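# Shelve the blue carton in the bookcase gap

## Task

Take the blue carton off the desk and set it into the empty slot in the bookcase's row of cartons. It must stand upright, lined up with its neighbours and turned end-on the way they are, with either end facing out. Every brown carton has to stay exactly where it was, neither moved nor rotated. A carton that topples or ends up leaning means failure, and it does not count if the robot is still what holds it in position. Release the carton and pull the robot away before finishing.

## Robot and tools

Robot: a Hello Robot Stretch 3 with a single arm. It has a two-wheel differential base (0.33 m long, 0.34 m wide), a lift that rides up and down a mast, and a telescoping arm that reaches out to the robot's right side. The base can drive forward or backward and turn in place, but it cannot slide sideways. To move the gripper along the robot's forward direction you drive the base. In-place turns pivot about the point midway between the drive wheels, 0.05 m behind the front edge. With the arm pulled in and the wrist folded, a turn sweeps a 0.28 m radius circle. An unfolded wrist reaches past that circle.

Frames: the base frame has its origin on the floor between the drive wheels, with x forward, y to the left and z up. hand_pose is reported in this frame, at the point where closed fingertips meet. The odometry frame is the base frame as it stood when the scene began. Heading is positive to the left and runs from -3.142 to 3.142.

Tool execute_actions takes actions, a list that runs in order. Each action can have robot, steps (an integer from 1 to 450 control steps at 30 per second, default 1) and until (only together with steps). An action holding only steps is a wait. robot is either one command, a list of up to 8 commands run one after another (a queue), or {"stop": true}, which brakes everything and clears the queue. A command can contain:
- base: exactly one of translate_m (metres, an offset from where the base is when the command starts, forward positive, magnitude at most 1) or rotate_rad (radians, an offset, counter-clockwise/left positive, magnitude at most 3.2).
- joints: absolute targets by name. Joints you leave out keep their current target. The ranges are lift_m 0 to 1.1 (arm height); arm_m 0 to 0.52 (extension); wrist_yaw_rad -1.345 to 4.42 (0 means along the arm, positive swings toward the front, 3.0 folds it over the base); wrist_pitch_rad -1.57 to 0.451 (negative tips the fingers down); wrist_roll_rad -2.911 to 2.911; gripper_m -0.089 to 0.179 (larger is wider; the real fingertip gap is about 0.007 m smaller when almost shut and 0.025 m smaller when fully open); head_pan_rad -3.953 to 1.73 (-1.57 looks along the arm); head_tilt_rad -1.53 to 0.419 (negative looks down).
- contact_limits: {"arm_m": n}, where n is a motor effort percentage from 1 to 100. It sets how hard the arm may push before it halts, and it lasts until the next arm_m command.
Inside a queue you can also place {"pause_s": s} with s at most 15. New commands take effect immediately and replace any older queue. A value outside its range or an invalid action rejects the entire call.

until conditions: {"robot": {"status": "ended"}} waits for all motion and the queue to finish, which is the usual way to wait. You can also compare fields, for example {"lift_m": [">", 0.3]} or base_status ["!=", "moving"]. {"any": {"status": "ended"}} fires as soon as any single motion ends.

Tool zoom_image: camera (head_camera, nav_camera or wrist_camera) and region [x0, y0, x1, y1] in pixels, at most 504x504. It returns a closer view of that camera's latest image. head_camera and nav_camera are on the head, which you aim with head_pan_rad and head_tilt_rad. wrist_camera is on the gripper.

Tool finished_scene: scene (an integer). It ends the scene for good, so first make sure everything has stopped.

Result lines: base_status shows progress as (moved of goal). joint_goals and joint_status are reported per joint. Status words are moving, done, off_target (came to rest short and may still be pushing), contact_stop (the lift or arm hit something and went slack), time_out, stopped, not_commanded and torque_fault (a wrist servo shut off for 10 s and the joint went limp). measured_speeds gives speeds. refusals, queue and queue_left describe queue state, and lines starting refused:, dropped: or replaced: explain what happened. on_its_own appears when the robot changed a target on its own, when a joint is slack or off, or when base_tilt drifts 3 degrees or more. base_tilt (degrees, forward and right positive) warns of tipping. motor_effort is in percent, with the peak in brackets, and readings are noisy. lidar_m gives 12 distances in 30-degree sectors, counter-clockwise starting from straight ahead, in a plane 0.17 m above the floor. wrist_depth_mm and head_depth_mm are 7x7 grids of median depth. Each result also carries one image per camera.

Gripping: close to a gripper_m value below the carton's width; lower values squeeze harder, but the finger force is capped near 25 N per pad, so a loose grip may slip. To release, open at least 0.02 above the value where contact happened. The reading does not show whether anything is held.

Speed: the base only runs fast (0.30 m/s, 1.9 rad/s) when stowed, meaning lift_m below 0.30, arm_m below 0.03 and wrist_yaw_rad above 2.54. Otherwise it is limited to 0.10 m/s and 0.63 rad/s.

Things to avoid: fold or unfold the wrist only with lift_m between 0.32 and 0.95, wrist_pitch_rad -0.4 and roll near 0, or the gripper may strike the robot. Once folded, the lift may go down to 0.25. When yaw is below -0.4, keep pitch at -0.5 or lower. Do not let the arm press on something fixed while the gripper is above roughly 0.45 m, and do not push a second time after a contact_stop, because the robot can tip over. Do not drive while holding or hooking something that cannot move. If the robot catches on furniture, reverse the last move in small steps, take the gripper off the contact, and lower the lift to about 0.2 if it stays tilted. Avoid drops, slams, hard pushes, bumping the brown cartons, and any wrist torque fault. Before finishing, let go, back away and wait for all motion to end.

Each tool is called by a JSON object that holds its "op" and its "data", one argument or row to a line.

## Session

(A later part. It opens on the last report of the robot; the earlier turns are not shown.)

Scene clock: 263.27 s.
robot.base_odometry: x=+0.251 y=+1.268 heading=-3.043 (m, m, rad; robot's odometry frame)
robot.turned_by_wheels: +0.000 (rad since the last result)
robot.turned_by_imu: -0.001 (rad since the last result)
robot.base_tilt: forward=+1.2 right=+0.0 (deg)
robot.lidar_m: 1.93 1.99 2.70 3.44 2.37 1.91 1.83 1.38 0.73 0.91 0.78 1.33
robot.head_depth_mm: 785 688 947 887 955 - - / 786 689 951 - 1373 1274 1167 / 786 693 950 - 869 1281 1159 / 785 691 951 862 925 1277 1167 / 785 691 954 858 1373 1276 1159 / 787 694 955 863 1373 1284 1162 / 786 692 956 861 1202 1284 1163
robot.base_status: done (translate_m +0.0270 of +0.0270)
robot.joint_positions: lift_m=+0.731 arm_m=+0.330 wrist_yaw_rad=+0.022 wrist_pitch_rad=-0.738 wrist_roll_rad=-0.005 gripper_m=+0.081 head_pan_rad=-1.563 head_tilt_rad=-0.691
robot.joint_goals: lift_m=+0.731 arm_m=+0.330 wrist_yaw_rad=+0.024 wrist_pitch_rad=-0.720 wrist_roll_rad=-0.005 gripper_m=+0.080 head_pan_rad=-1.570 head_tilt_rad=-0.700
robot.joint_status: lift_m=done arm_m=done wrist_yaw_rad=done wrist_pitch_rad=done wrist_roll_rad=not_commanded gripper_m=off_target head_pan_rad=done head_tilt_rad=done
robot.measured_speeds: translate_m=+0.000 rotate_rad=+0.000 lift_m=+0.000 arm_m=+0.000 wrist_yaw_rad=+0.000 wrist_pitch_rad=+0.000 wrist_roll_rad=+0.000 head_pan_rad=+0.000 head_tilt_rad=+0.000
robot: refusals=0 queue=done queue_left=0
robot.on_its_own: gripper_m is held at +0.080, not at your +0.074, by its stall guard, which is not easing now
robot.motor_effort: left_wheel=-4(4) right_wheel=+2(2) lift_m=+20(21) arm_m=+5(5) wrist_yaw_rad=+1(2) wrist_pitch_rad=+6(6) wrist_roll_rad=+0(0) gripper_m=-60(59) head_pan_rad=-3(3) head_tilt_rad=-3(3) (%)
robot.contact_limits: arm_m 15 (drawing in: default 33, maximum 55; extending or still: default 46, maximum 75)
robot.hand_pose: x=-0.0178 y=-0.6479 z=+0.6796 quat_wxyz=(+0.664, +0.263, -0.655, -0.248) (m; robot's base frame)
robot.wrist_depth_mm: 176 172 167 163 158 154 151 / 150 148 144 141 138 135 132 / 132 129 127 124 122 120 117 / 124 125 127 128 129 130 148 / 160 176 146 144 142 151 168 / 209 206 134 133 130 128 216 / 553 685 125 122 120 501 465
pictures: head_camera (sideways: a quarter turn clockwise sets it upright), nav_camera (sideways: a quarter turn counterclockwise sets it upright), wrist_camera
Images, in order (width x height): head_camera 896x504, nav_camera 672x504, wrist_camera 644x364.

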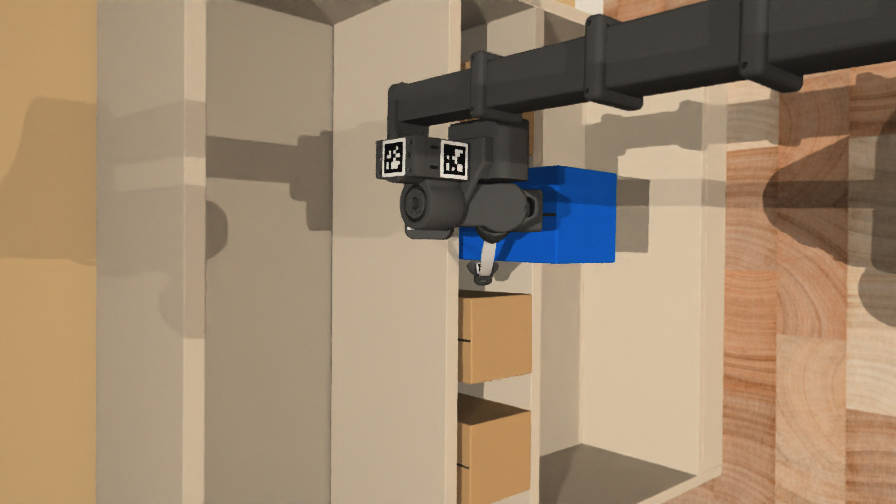

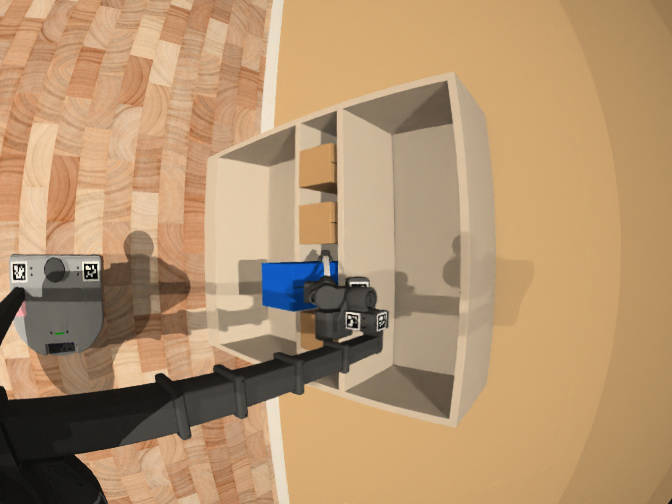

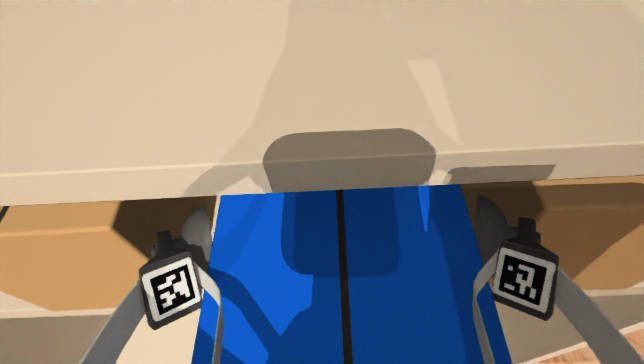

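{"op": "execute_actions", "data": {
  "actions": [
    {"robot":[{"joints":{"lift_m":0.728}},{"joints":{"arm_m":0.348},"contact_limits":{"arm_m":14}},{"joints":{"lift_m":0.725}}],"steps":450,"until":{"robot":{"status":"ended"}}}
  ]
}}

Scene clock: 272.33 s.
robot.base_odometry: x=+0.251 y=+1.268 heading=-3.043 (m, m, rad; robot's odometry frame)
robot.turned_by_wheels: +0.000 (rad since the last result)
robot.turned_by_imu: -0.001 (rad since the last result)
robot.base_tilt: forward=+1.1 right=+0.0 (deg)
robot.lidar_m: 1.93 1.99 2.69 3.42 2.36 1.92 1.84 1.38 0.73 0.91 0.78 1.32
robot.head_depth_mm: 789 692 946 889 973 - - / 787 691 956 - 1362 1279 1160 / 785 692 953 - 928 1282 1160 / 787 691 950 849 932 1278 1163 / 786 693 952 855 1369 1277 1161 / 790 695 955 861 1383 1280 1164 / 791 692 953 854 1197 1277 1166
robot.base_status: done (translate_m +0.0270 of +0.0270)
robot.joint_positions: lift_m=+0.725 arm_m=+0.348 wrist_yaw_rad=+0.022 wrist_pitch_rad=-0.721 wrist_roll_rad=-0.005 gripper_m=+0.081 head_pan_rad=-1.563 head_tilt_rad=-0.691
robot.joint_goals: lift_m=+0.725 arm_m=+0.348 wrist_yaw_rad=+0.024 wrist_pitch_rad=-0.720 wrist_roll_rad=-0.005 gripper_m=+0.080 head_pan_rad=-1.570 head_tilt_rad=-0.700
robot.joint_status: lift_m=done arm_m=done wrist_yaw_rad=done wrist_pitch_rad=done wrist_roll_rad=not_commanded gripper_m=off_target head_pan_rad=done head_tilt_rad=done
robot.measured_speeds: translate_m=+0.000 rotate_rad=+0.000 lift_m=+0.000 arm_m=+0.000 wrist_yaw_rad=+0.000 wrist_pitch_rad=+0.000 wrist_roll_rad=+0.000 head_pan_rad=+0.000 head_tilt_rad=+0.000
robot: refusals=0 queue=done queue_left=0
robot.on_its_own: gripper_m is held at +0.080, not at your +0.074, by its stall guard, which is not easing now
robot.motor_effort: left_wheel=-4(3) right_wheel=+2(3) lift_m=+16(23) arm_m=+6(7) wrist_yaw_rad=+1(2) wrist_pitch_rad=+0(6) wrist_roll_rad=+0(0) gripper_m=-59(58) head_pan_rad=-2(3) head_tilt_rad=-3(3) (%)
robot.contact_limits: arm_m 14 (drawing in: default 33, maximum 55; extending or still: default 46, maximum 75)
robot.hand_pose: x=-0.0177 y=-0.6692 z=+0.6769 quat_wxyz=(+0.666, +0.257, -0.657, -0.242) (m; robot's base frame)
robot.wrist_depth_mm: 177 172 167 163 159 154 150 / 149 146 143 139 136 133 130 / 130 128 125 122 120 117 115 / 114 113 111 109 107 105 104 / 114 114 115 117 137 114 135 / 151 164 133 132 130 126 153 / 222 449 124 121 119 208 342
pictures: head_camera (sideways: a quarter turn clockwise sets it upright), nav_camera (sideways: a quarter turn counterclockwise sets it upright), wrist_camera
Images, in order (width x height): head_camera 896x504, nav_camera 672x504, wrist_camera 644x364.

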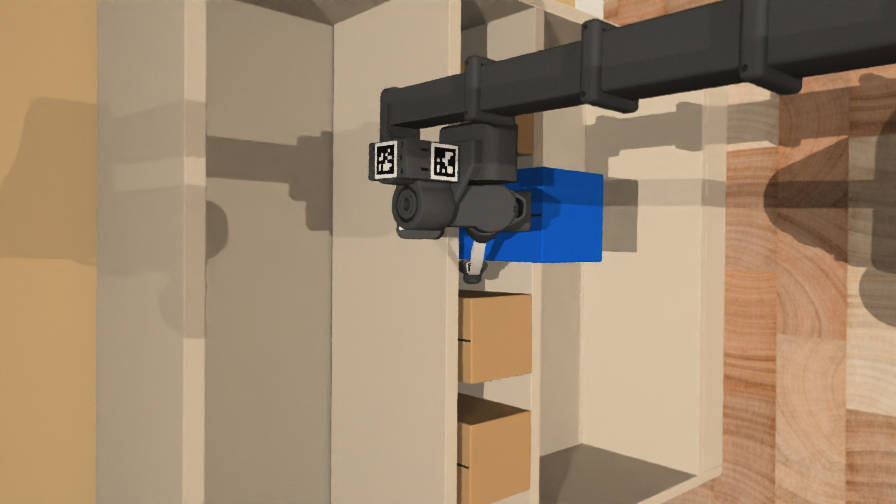

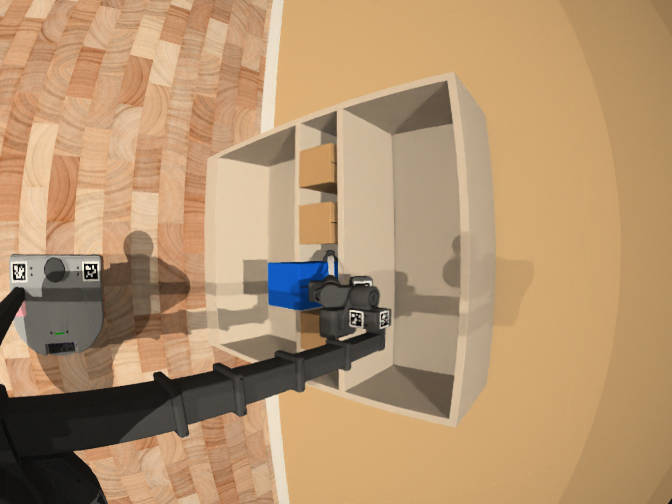

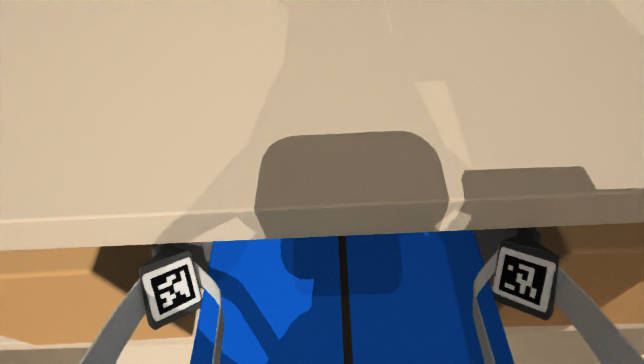

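{"op": "execute_actions", "data": {
  "actions": [
    {"robot":[{"joints":{"gripper_m":0.136}}],"steps":450,"until":{"robot":{"status":"ended"}}},
    {"steps":8}
  ]
}}

Scene clock: 275.87 s.
robot.base_odometry: x=+0.251 y=+1.268 heading=-3.043 (m, m, rad; robot's odometry frame)
robot.turned_by_wheels: +0.000 (rad since the last result)
robot.turned_by_imu: -0.001 (rad since the last result)
robot.base_tilt: forward=+1.2 right=+0.0 (deg)
robot.lidar_m: 1.93 1.99 2.69 3.43 2.37 1.91 1.83 1.38 0.73 0.91 0.78 1.32
robot.head_depth_mm: 784 689 943 887 973 - - / 787 688 949 - 1362 1284 1162 / 786 690 951 - 939 1277 1165 / 787 692 952 854 931 1285 1166 / 788 692 951 857 1373 1271 1153 / 786 694 959 861 1366 1285 1164 / 789 690 954 857 1204 1274 1163
robot.base_status: done (translate_m +0.0270 of +0.0270)
robot.joint_positions: lift_m=+0.725 arm_m=+0.348 wrist_yaw_rad=+0.022 wrist_pitch_rad=-0.721 wrist_roll_rad=-0.005 gripper_m=+0.128 head_pan_rad=-1.563 head_tilt_rad=-0.691
robot.joint_goals: lift_m=+0.725 arm_m=+0.348 wrist_yaw_rad=+0.024 wrist_pitch_rad=-0.720 wrist_roll_rad=-0.005 gripper_m=+0.136 head_pan_rad=-1.570 head_tilt_rad=-0.700
robot.joint_status: lift_m=done arm_m=done wrist_yaw_rad=done wrist_pitch_rad=done wrist_roll_rad=not_commanded gripper_m=off_target head_pan_rad=done head_tilt_rad=done
robot.measured_speeds: translate_m=+0.000 rotate_rad=+0.000 lift_m=+0.000 arm_m=+0.000 wrist_yaw_rad=+0.000 wrist_pitch_rad=+0.000 wrist_roll_rad=+0.000 head_pan_rad=+0.000 head_tilt_rad=+0.000
robot: refusals=0 queue=done queue_left=0
robot.motor_effort: left_wheel=-3(3) right_wheel=+2(2) lift_m=+18(18) arm_m=+6(6) wrist_yaw_rad=+2(1) wrist_pitch_rad=+0(0) wrist_roll_rad=+0(0) gripper_m=+99(100) head_pan_rad=-3(2) head_tilt_rad=-3(3) (%)
robot.contact_limits: arm_m 14 (drawing in: default 33, maximum 55; extending or still: default 46, maximum 75)
robot.hand_pose: x=-0.0177 y=-0.6692 z=+0.6768 quat_wxyz=(+0.666, +0.257, -0.657, -0.242) (m; robot's base frame)
robot.wrist_depth_mm: 175 170 166 161 157 153 149 / 148 145 142 138 135 132 130 / 129 127 124 122 119 117 115 / 114 112 110 108 106 104 104 / 114 114 115 117 136 113 135 / 151 163 133 131 129 131 164 / 223 670 122 120 119 206 411
pictures: head_camera (sideways: a quarter turn clockwise sets it upright), nav_camera (sideways: a quarter turn counterclockwise sets it upright), wrist_camera
Images, in order (width x height): head_camera 896x504, nav_camera 672x504, wrist_camera 644x364.

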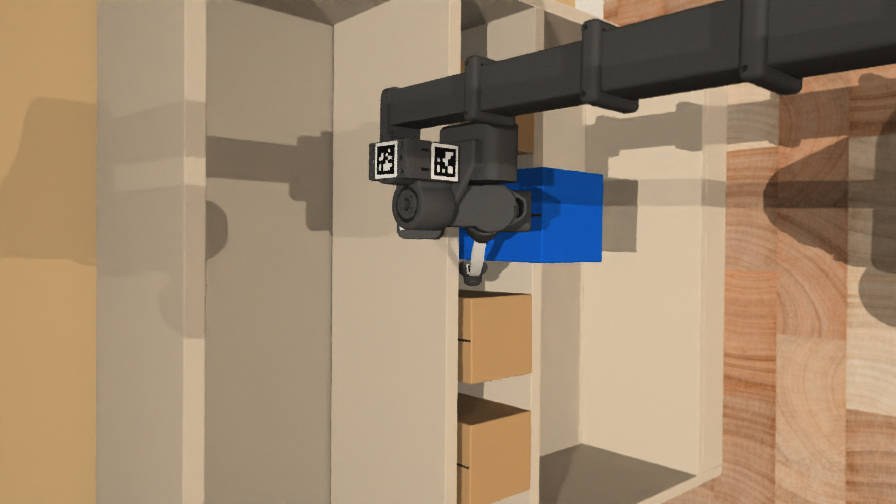

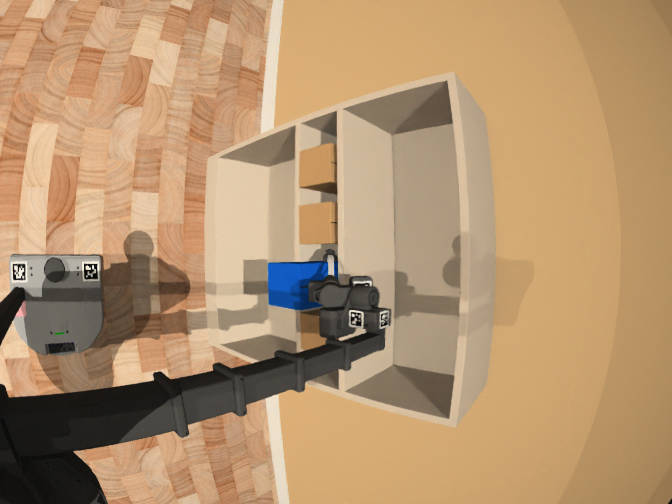

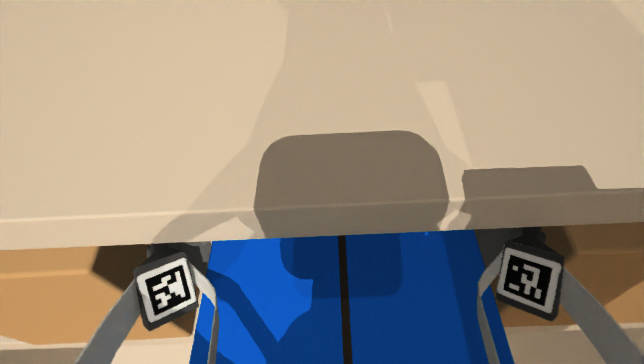

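{"op": "execute_actions", "data": {
  "actions": []
}}

Scene clock: 277.77 s.
robot.base_odometry: x=+0.251 y=+1.268 heading=-3.043 (m, m, rad; robot's odometry frame)
robot.turned_by_wheels: +0.000 (rad since the last result)
robot.turned_by_imu: -0.001 (rad since the last result)
robot.base_tilt: forward=+1.1 right=+0.0 (deg)
robot.lidar_m: 1.93 2.00 2.70 3.43 2.36 1.91 1.84 1.38 0.72 0.91 0.79 1.33
robot.head_depth_mm: 786 689 943 884 976 - - / 786 692 954 - 1368 1283 1164 / 784 689 951 - 934 1274 1170 / 785 692 953 856 931 1276 1155 / 787 691 951 853 1376 1279 1163 / 788 693 958 863 1373 1279 1171 / 790 692 957 855 1196 1277 1168
robot.base_status: done (translate_m +0.0270 of +0.0270)
robot.joint_positions: lift_m=+0.725 arm_m=+0.348 wrist_yaw_rad=+0.022 wrist_pitch_rad=-0.729 wrist_roll_rad=-0.005 gripper_m=+0.136 head_pan_rad=-1.563 head_tilt_rad=-0.691
robot.joint_goals: lift_m=+0.725 arm_m=+0.348 wrist_yaw_rad=+0.024 wrist_pitch_rad=-0.720 wrist_roll_rad=-0.005 gripper_m=+0.136 head_pan_rad=-1.570 head_tilt_rad=-0.700
robot.joint_status: lift_m=done arm_m=done wrist_yaw_rad=done wrist_pitch_rad=done wrist_roll_rad=not_commanded gripper_m=off_target head_pan_rad=done head_tilt_rad=done
robot.measured_speeds: translate_m=+0.000 rotate_rad=+0.000 lift_m=+0.000 arm_m=+0.000 wrist_yaw_rad=+0.000 wrist_pitch_rad=+0.000 wrist_roll_rad=+0.000 head_pan_rad=+0.000 head_tilt_rad=+0.000
robot: refusals=0 queue=done queue_left=0
robot.motor_effort: left_wheel=-4(3) right_wheel=+2(2) lift_m=+19(19) arm_m=+6(5) wrist_yaw_rad=+1(2) wrist_pitch_rad=+3(3) wrist_roll_rad=+0(0) gripper_m=+1(100) head_pan_rad=-3(3) head_tilt_rad=-3(2) (%)
robot.contact_limits: arm_m 14 (drawing in: default 33, maximum 55; extending or still: default 46, maximum 75)
robot.hand_pose: x=-0.0177 y=-0.6676 z=+0.6752 quat_wxyz=(+0.665, +0.260, -0.656, -0.245) (m; robot's base frame)
robot.wrist_depth_mm: 170 166 161 156 152 149 145 / 144 141 138 135 132 129 126 / 126 123 121 119 116 114 112 / 111 110 108 105 105 104 103 / 116 116 118 137 135 116 136 / 155 157 131 130 127 127 156 / 233 667 120 119 118 213 416
pictures: head_camera (sideways: a quarter turn clockwise sets it upright), nav_camera (sideways: a quarter turn counterclockwise sets it upright), wrist_camera
Images, in order (width x height): head_camera 896x504, nav_camera 672x504, wrist_camera 644x364.

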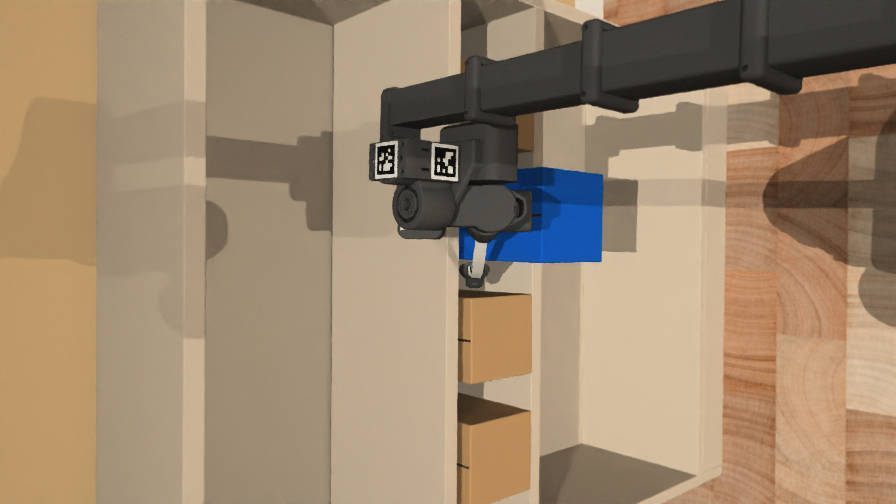

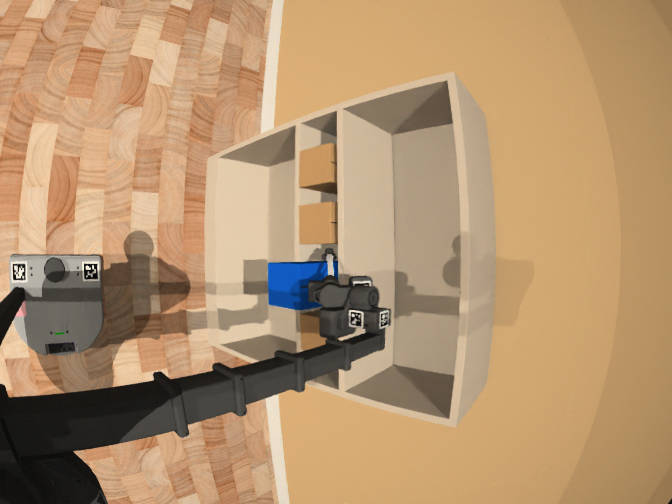

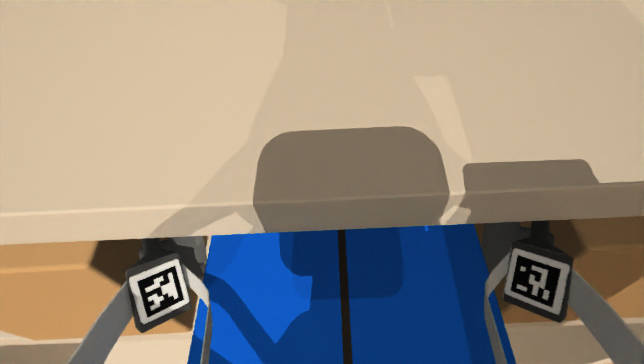

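{"op": "execute_actions", "data": {
  "actions": [
    {"robot":[{"joints":{"lift_m":0.730}},{"joints":{"arm_m":0.30}},{"joints":{"gripper_m":0.165}},{"pause_s":0.5},{"joints":{"arm_m":0.15}},{"joints":{"gripper_m":0.05,"lift_m":0.685}}],"steps":450,"until":{"robot":{"status":"ended"}}}
  ]
}}

Scene clock: 293.03 s.
robot.base_odometry: x=+0.251 y=+1.268 heading=-3.043 (m, m, rad; robot's odometry frame)
robot.turned_by_wheels: +0.000 (rad since the last result)
robot.turned_by_imu: -0.003 (rad since the last result)
robot.base_tilt: forward=+1.1 right=+0.0 (deg)
robot.lidar_m: 1.93 1.99 2.69 3.42 2.36 1.92 1.84 1.38 0.73 0.91 0.78 1.32
robot.head_depth_mm: 784 692 944 871 1038 1363 - / 783 692 954 847 1312 - 1164 / 786 691 952 843 805 - 1159 / 785 693 951 845 930 1282 1160 / 785 692 955 855 1369 1280 1160 / 787 697 960 861 1376 1283 1162 / 789 693 956 857 1204 1283 1168
robot.base_status: done (translate_m +0.0270 of +0.0270)
robot.joint_positions: lift_m=+0.685 arm_m=+0.150 wrist_yaw_rad=+0.022 wrist_pitch_rad=-0.732 wrist_roll_rad=-0.005 gripper_m=+0.050 head_pan_rad=-1.563 head_tilt_rad=-0.691
robot.joint_goals: lift_m=+0.685 arm_m=+0.150 wrist_yaw_rad=+0.024 wrist_pitch_rad=-0.720 wrist_roll_rad=-0.005 gripper_m=+0.050 head_pan_rad=-1.570 head_tilt_rad=-0.700
robot.joint_status: lift_m=done arm_m=done wrist_yaw_rad=done wrist_pitch_rad=done wrist_roll_rad=not_commanded gripper_m=done head_pan_rad=done head_tilt_rad=done
robot.measured_speeds: translate_m=+0.000 rotate_rad=+0.000 lift_m=+0.000 arm_m=+0.000 wrist_yaw_rad=+0.000 wrist_pitch_rad=+0.000 wrist_roll_rad=+0.000 head_pan_rad=+0.000 head_tilt_rad=+0.000
robot: refusals=0 queue=done queue_left=0
robot.motor_effort: left_wheel=-4(3) right_wheel=+2(2) lift_m=+20(27) arm_m=-4(2) wrist_yaw_rad=+1(1) wrist_pitch_rad=+4(4) wrist_roll_rad=+0(0) gripper_m=+0(100) head_pan_rad=-3(3) head_tilt_rad=-3(3) (%)
robot.hand_pose: x=-0.0177 y=-0.4697 z=+0.6347 quat_wxyz=(+0.665, +0.261, -0.655, -0.245) (m; robot's base frame)
robot.wrist_depth_mm: 267 262 173 160 156 267 324 / 321 302 177 167 167 312 317 / 544 725 711 195 204 600 406 / 566 802 837 238 788 591 873 / 595 760 775 750 747 706 812 / 822 728 748 747 772 775 769 / 754 750 727 735 729 724 711
pictures: head_camera (sideways: a quarter turn clockwise sets it upright), nav_camera (sideways: a quarter turn counterclockwise sets it upright), wrist_camera
Images, in order (width x height): head_camera 896x504, nav_camera 672x504, wrist_camera 644x364.

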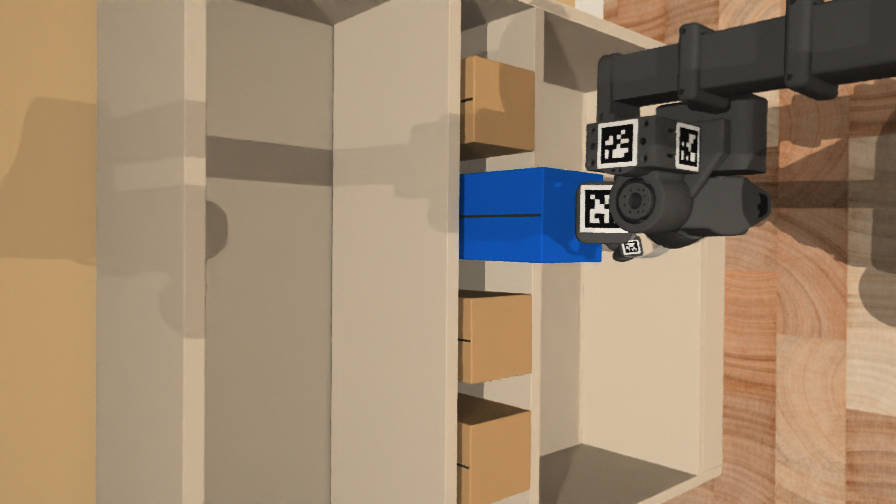

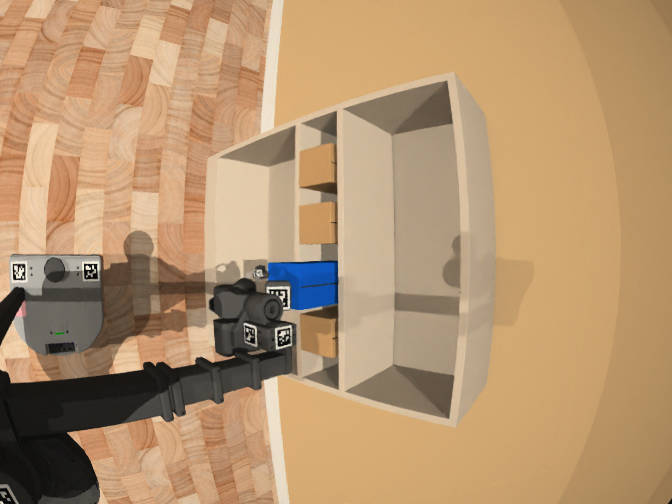

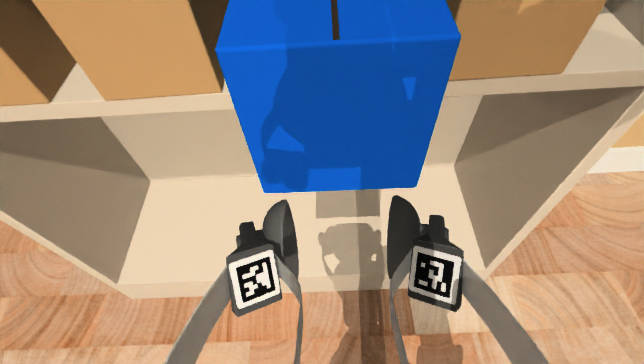

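{"op": "execute_actions", "data": {
  "actions": [
    {"robot":{"joints":{"arm_m":0.28},"contact_limits":{"arm_m":30}},"steps":200,"until":{"robot":{"status":"ended"}}}
  ]
}}

Scene clock: 305.87 s.
robot.base_odometry: x=+0.251 y=+1.268 heading=-3.043 (m, m, rad; robot's odometry frame)
robot.turned_by_wheels: +0.000 (rad since the last result)
robot.turned_by_imu: -0.001 (rad since the last result)
robot.base_tilt: forward=+1.1 right=+0.0 (deg)
robot.lidar_m: 1.93 2.00 2.69 3.43 2.37 1.91 1.83 1.38 0.73 0.91 0.78 1.32
robot.head_depth_mm: 783 691 945 872 1036 1366 - / 786 692 947 844 - 1286 1162 / 786 690 948 850 - 1279 1156 / 787 692 951 857 1377 1278 1173 / 792 691 950 856 1375 1282 1160 / 787 693 955 858 1381 1275 1159 / 789 693 958 859 1203 1275 1164
robot.base_status: done (translate_m +0.0270 of +0.0270)
robot.joint_positions: lift_m=+0.685 arm_m=+0.280 wrist_yaw_rad=+0.022 wrist_pitch_rad=-0.733 wrist_roll_rad=-0.005 gripper_m=+0.050 head_pan_rad=-1.563 head_tilt_rad=-0.691
robot.joint_goals: lift_m=+0.685 arm_m=+0.280 wrist_yaw_rad=+0.024 wrist_pitch_rad=-0.720 wrist_roll_rad=-0.005 gripper_m=+0.050 head_pan_rad=-1.570 head_tilt_rad=-0.700
robot.joint_status: lift_m=done arm_m=done wrist_yaw_rad=done wrist_pitch_rad=done wrist_roll_rad=not_commanded gripper_m=done head_pan_rad=done head_tilt_rad=done
robot.measured_speeds: translate_m=+0.000 rotate_rad=+0.000 lift_m=+0.000 arm_m=+0.000 wrist_yaw_rad=+0.000 wrist_pitch_rad=+0.000 wrist_roll_rad=+0.000 head_pan_rad=+0.000 head_tilt_rad=+0.000
robot: refusals=0 queue=done queue_left=0
robot.motor_effort: left_wheel=-4(4) right_wheel=+2(2) lift_m=+20(19) arm_m=+6(6) wrist_yaw_rad=+1(2) wrist_pitch_rad=+5(5) wrist_roll_rad=+0(0) gripper_m=-1(0) head_pan_rad=-2(3) head_tilt_rad=-3(3) (%)
robot.contact_limits: arm_m 30 (drawing in: default 33, maximum 55; extending or still: default 46, maximum 75)
robot.hand_pose: x=-0.0177 y=-0.5988 z=+0.6345 quat_wxyz=(+0.665, +0.262, -0.655, -0.246) (m; robot's base frame)
robot.wrist_depth_mm: 160 164 158 153 154 185 147 / 151 182 143 137 134 174 151 / 171 184 133 134 134 183 178 / 205 209 176 162 163 222 218 / 506 710 500 207 196 555 392 / 559 706 716 685 672 554 462 / 609 667 657 647 635 670 713
pictures: head_camera (sideways: a quarter turn clockwise sets it upright), nav_camera (sideways: a quarter turn counterclockwise sets it upright), wrist_camera
Images, in order (width x height): head_camera 896x504, nav_camera 672x504, wrist_camera 644x364.

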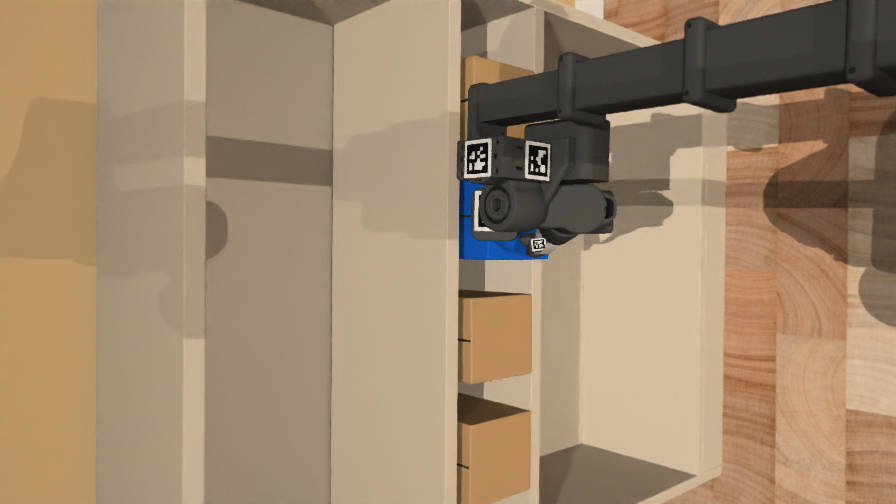

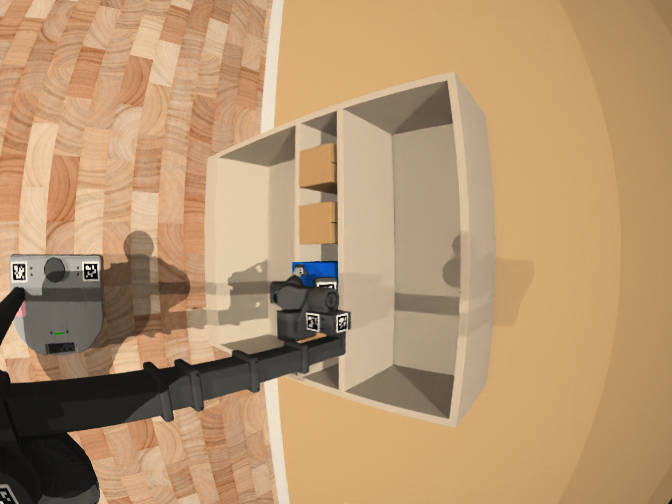

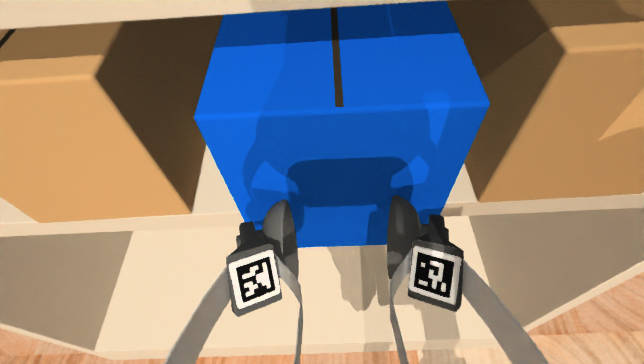

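{"op": "execute_actions", "data": {
  "actions": [
    {"robot":[{"joints":{"arm_m":0.312},"contact_limits":{"arm_m":30}},{"joints":{"arm_m":0.2}}],"steps":200,"until":{"robot":{"status":"ended"}}}
  ]
}}

Scene clock: 313.93 s.
robot.base_odometry: x=+0.251 y=+1.268 heading=-3.043 (m, m, rad; robot's odometry frame)
robot.turned_by_wheels: +0.000 (rad since the last result)
robot.turned_by_imu: -0.002 (rad since the last result)
robot.base_tilt: forward=+1.1 right=+0.0 (deg)
robot.lidar_m: 1.93 2.00 2.69 3.43 2.36 1.91 1.84 1.38 0.73 0.91 0.78 1.33
robot.head_depth_mm: 787 688 946 869 1038 1360 - / 783 690 952 848 909 1260 1150 / 784 691 954 857 - 1269 1168 / 784 694 953 862 1347 1283 1157 / 786 691 956 857 1371 1278 1161 / 791 691 956 863 1376 1280 1158 / 788 691 955 861 1202 1270 1166
robot.base_status: done (translate_m +0.0270 of +0.0270)
robot.joint_positions: lift_m=+0.685 arm_m=+0.200 wrist_yaw_rad=+0.022 wrist_pitch_rad=-0.733 wrist_roll_rad=-0.005 gripper_m=+0.050 head_pan_rad=-1.563 head_tilt_rad=-0.691
robot.joint_goals: lift_m=+0.685 arm_m=+0.200 wrist_yaw_rad=+0.024 wrist_pitch_rad=-0.720 wrist_roll_rad=-0.005 gripper_m=+0.050 head_pan_rad=-1.570 head_tilt_rad=-0.700
robot.joint_status: lift_m=done arm_m=done wrist_yaw_rad=done wrist_pitch_rad=done wrist_roll_rad=not_commanded gripper_m=done head_pan_rad=done head_tilt_rad=done
robot.measured_speeds: translate_m=+0.000 rotate_rad=+0.000 lift_m=+0.000 arm_m=+0.000 wrist_yaw_rad=+0.000 wrist_pitch_rad=+0.000 wrist_roll_rad=+0.000 head_pan_rad=+0.000 head_tilt_rad=+0.000
robot: refusals=0 queue=done queue_left=0
robot.motor_effort: left_wheel=-4(4) right_wheel=+2(2) lift_m=+20(20) arm_m=-5(4) wrist_yaw_rad=+1(1) wrist_pitch_rad=+5(4) wrist_roll_rad=+0(0) gripper_m=-1(1) head_pan_rad=-3(3) head_tilt_rad=-3(3) (%)
robot.hand_pose: x=-0.0177 y=-0.5194 z=+0.6345 quat_wxyz=(+0.665, +0.262, -0.655, -0.246) (m; robot's base frame)
robot.wrist_depth_mm: 208 213 281 215 229 220 216 / 240 243 305 248 269 247 256 / 299 281 296 288 289 294 347 / 567 749 803 797 790 589 407 / 555 757 772 753 749 600 809 / 701 696 717 699 698 733 754 / 762 751 732 716 722 706 702
pictures: head_camera (sideways: a quarter turn clockwise sets it upright), nav_camera (sideways: a quarter turn counterclockwise sets it upright), wrist_camera
Images, in order (width x height): head_camera 896x504, nav_camera 672x504, wrist_camera 644x364.

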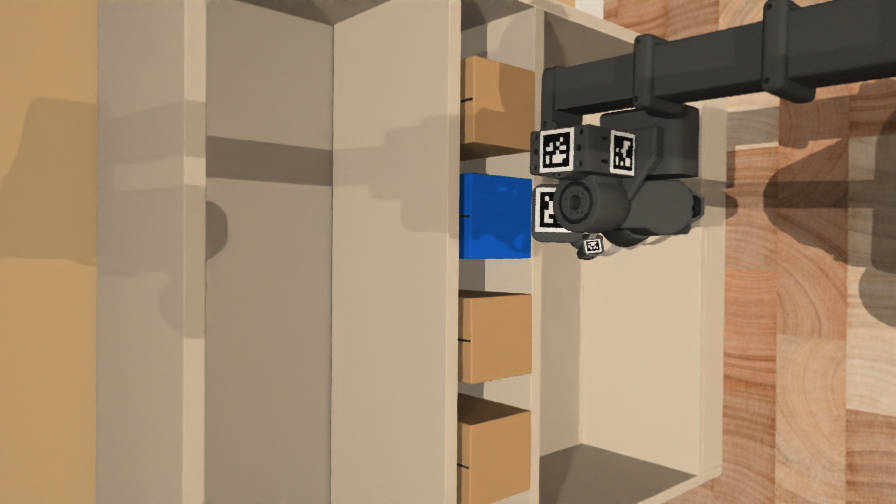

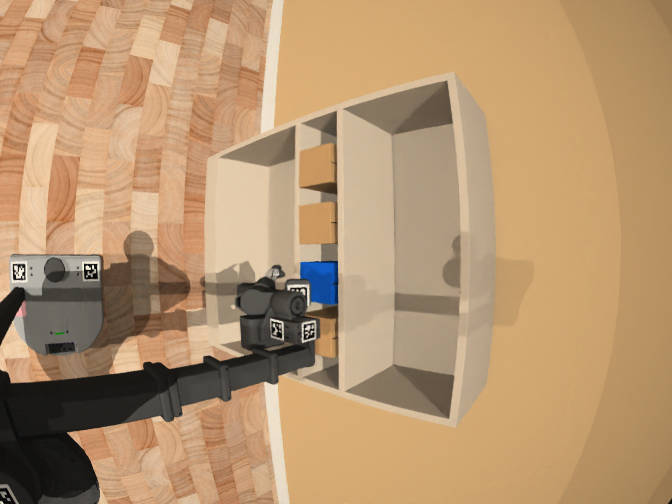

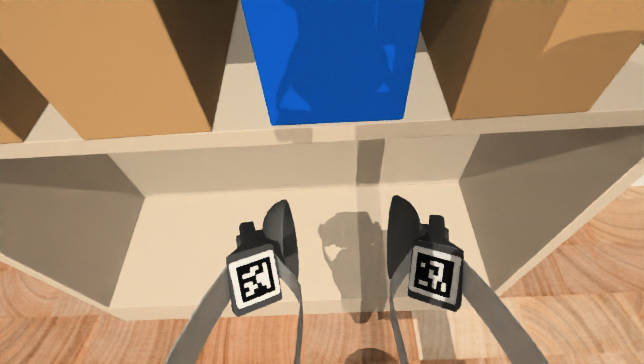

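{"op": "execute_actions", "data": {
  "actions": [
    {"robot":{"joints":{"arm_m":0.0}},"steps":200,"until":{"robot":{"status":"ended"}}}
  ]
}}

{"op": "zoom_image", "data": {
  "camera": "head_camera",
  "region": [400,30,620,400]
}}

Scene clock: 320.27 s.
robot.base_odometry: x=+0.251 y=+1.268 heading=-3.043 (m, m, rad; robot's odometry frame)
robot.turned_by_wheels: +0.000 (rad since the last result)
robot.turned_by_imu: -0.002 (rad since the last result)
robot.base_tilt: forward=+1.1 right=+0.0 (deg)
robot.lidar_m: 1.93 1.99 2.69 3.42 2.37 1.91 1.84 1.38 0.73 0.91 0.78 1.32
robot.head_depth_mm: 784 691 943 870 1039 1300 1199 / 786 692 954 847 1342 1283 1203 / 788 692 950 860 1375 1277 - / 789 690 946 861 1369 1284 1167 / 786 693 952 852 1371 1270 1163 / 789 694 955 860 1368 1268 1160 / 789 693 957 856 1196 1280 1163
robot.base_status: done (translate_m +0.0270 of +0.0270)
robot.joint_positions: lift_m=+0.685 arm_m=+0.002 wrist_yaw_rad=+0.023 wrist_pitch_rad=-0.733 wrist_roll_rad=-0.005 gripper_m=+0.050 head_pan_rad=-1.563 head_tilt_rad=-0.691
robot.joint_goals: lift_m=+0.685 arm_m=+0.000 wrist_yaw_rad=+0.024 wrist_pitch_rad=-0.720 wrist_roll_rad=-0.005 gripper_m=+0.050 head_pan_rad=-1.570 head_tilt_rad=-0.700
robot.joint_status: lift_m=done arm_m=done wrist_yaw_rad=done wrist_pitch_rad=done wrist_roll_rad=not_commanded gripper_m=done head_pan_rad=done head_tilt_rad=done
robot.measured_speeds: translate_m=+0.000 rotate_rad=+0.000 lift_m=+0.000 arm_m=+0.000 wrist_yaw_rad=+0.000 wrist_pitch_rad=+0.000 wrist_roll_rad=+0.000 head_pan_rad=+0.000 head_tilt_rad=+0.000
robot: refusals=0 queue=done queue_left=0
robot.motor_effort: left_wheel=-3(3) right_wheel=+2(2) lift_m=+20(20) arm_m=-5(6) wrist_yaw_rad=+1(1) wrist_pitch_rad=+4(5) wrist_roll_rad=+0(0) gripper_m=+1(1) head_pan_rad=-3(2) head_tilt_rad=-2(3) (%)
robot.hand_pose: x=-0.0177 y=-0.3207 z=+0.6345 quat_wxyz=(+0.665, +0.262, -0.655, -0.246) (m; robot's base frame)
robot.wrist_depth_mm: 418 415 419 702 704 537 729 / 571 771 802 799 799 577 858 / 613 827 902 889 901 707 955 / - 815 874 836 831 900 919 / 911 879 848 822 833 845 832 / 825 805 815 775 773 782 766 / 754 747 727 722 721 708 709
pictures: head_camera (sideways: a quarter turn clockwise sets it upright), nav_camera (sideways: a quarter turn counterclockwise sets it upright), wrist_camera
Images, in order (width x height): head_camera 896x504, nav_camera 672x504, wrist_camera 644x364.

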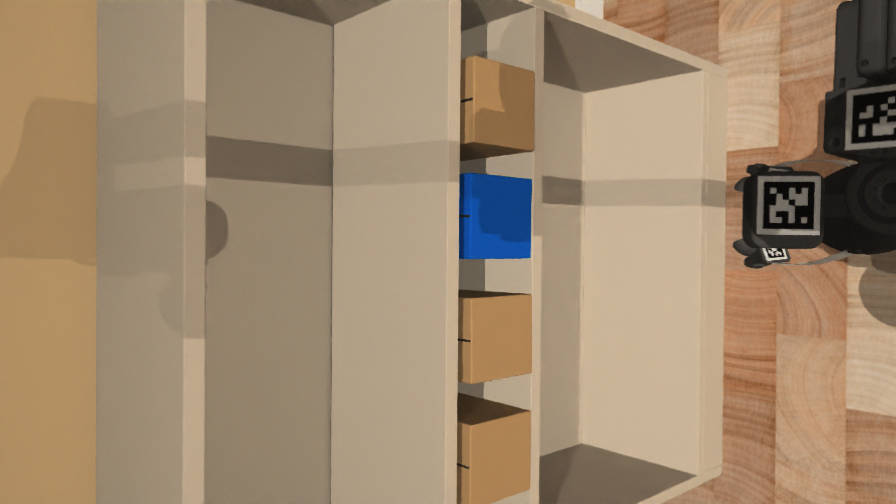

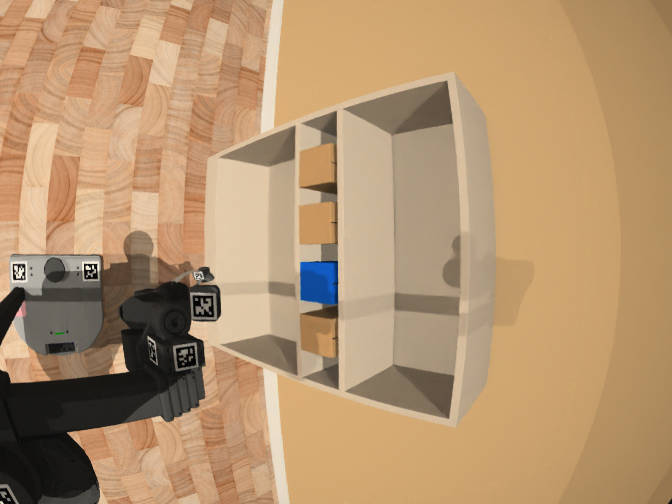

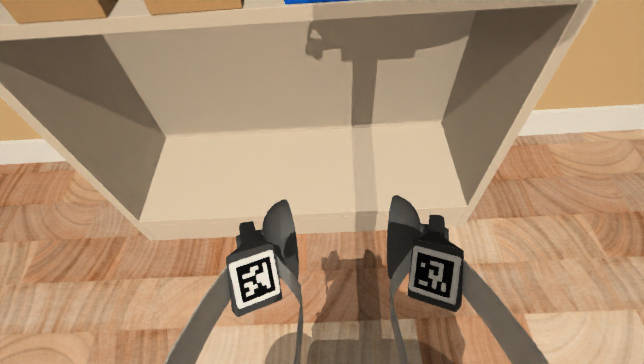

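Region (400, 30, 620, 400) of head_camera's 896x504 image, scaled by 1.362, with more detail than that image has; it fills the left 300 columns of this view, and the rest is white.

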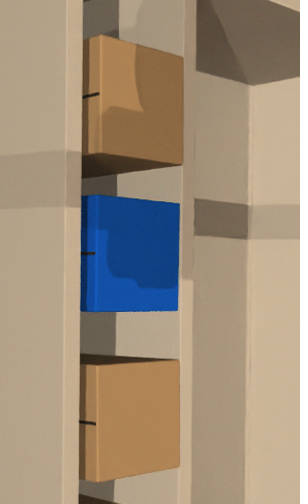

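{"op": "finished_scene", "data": {
  "scene": 2
}}

The scene is finished: the task was done.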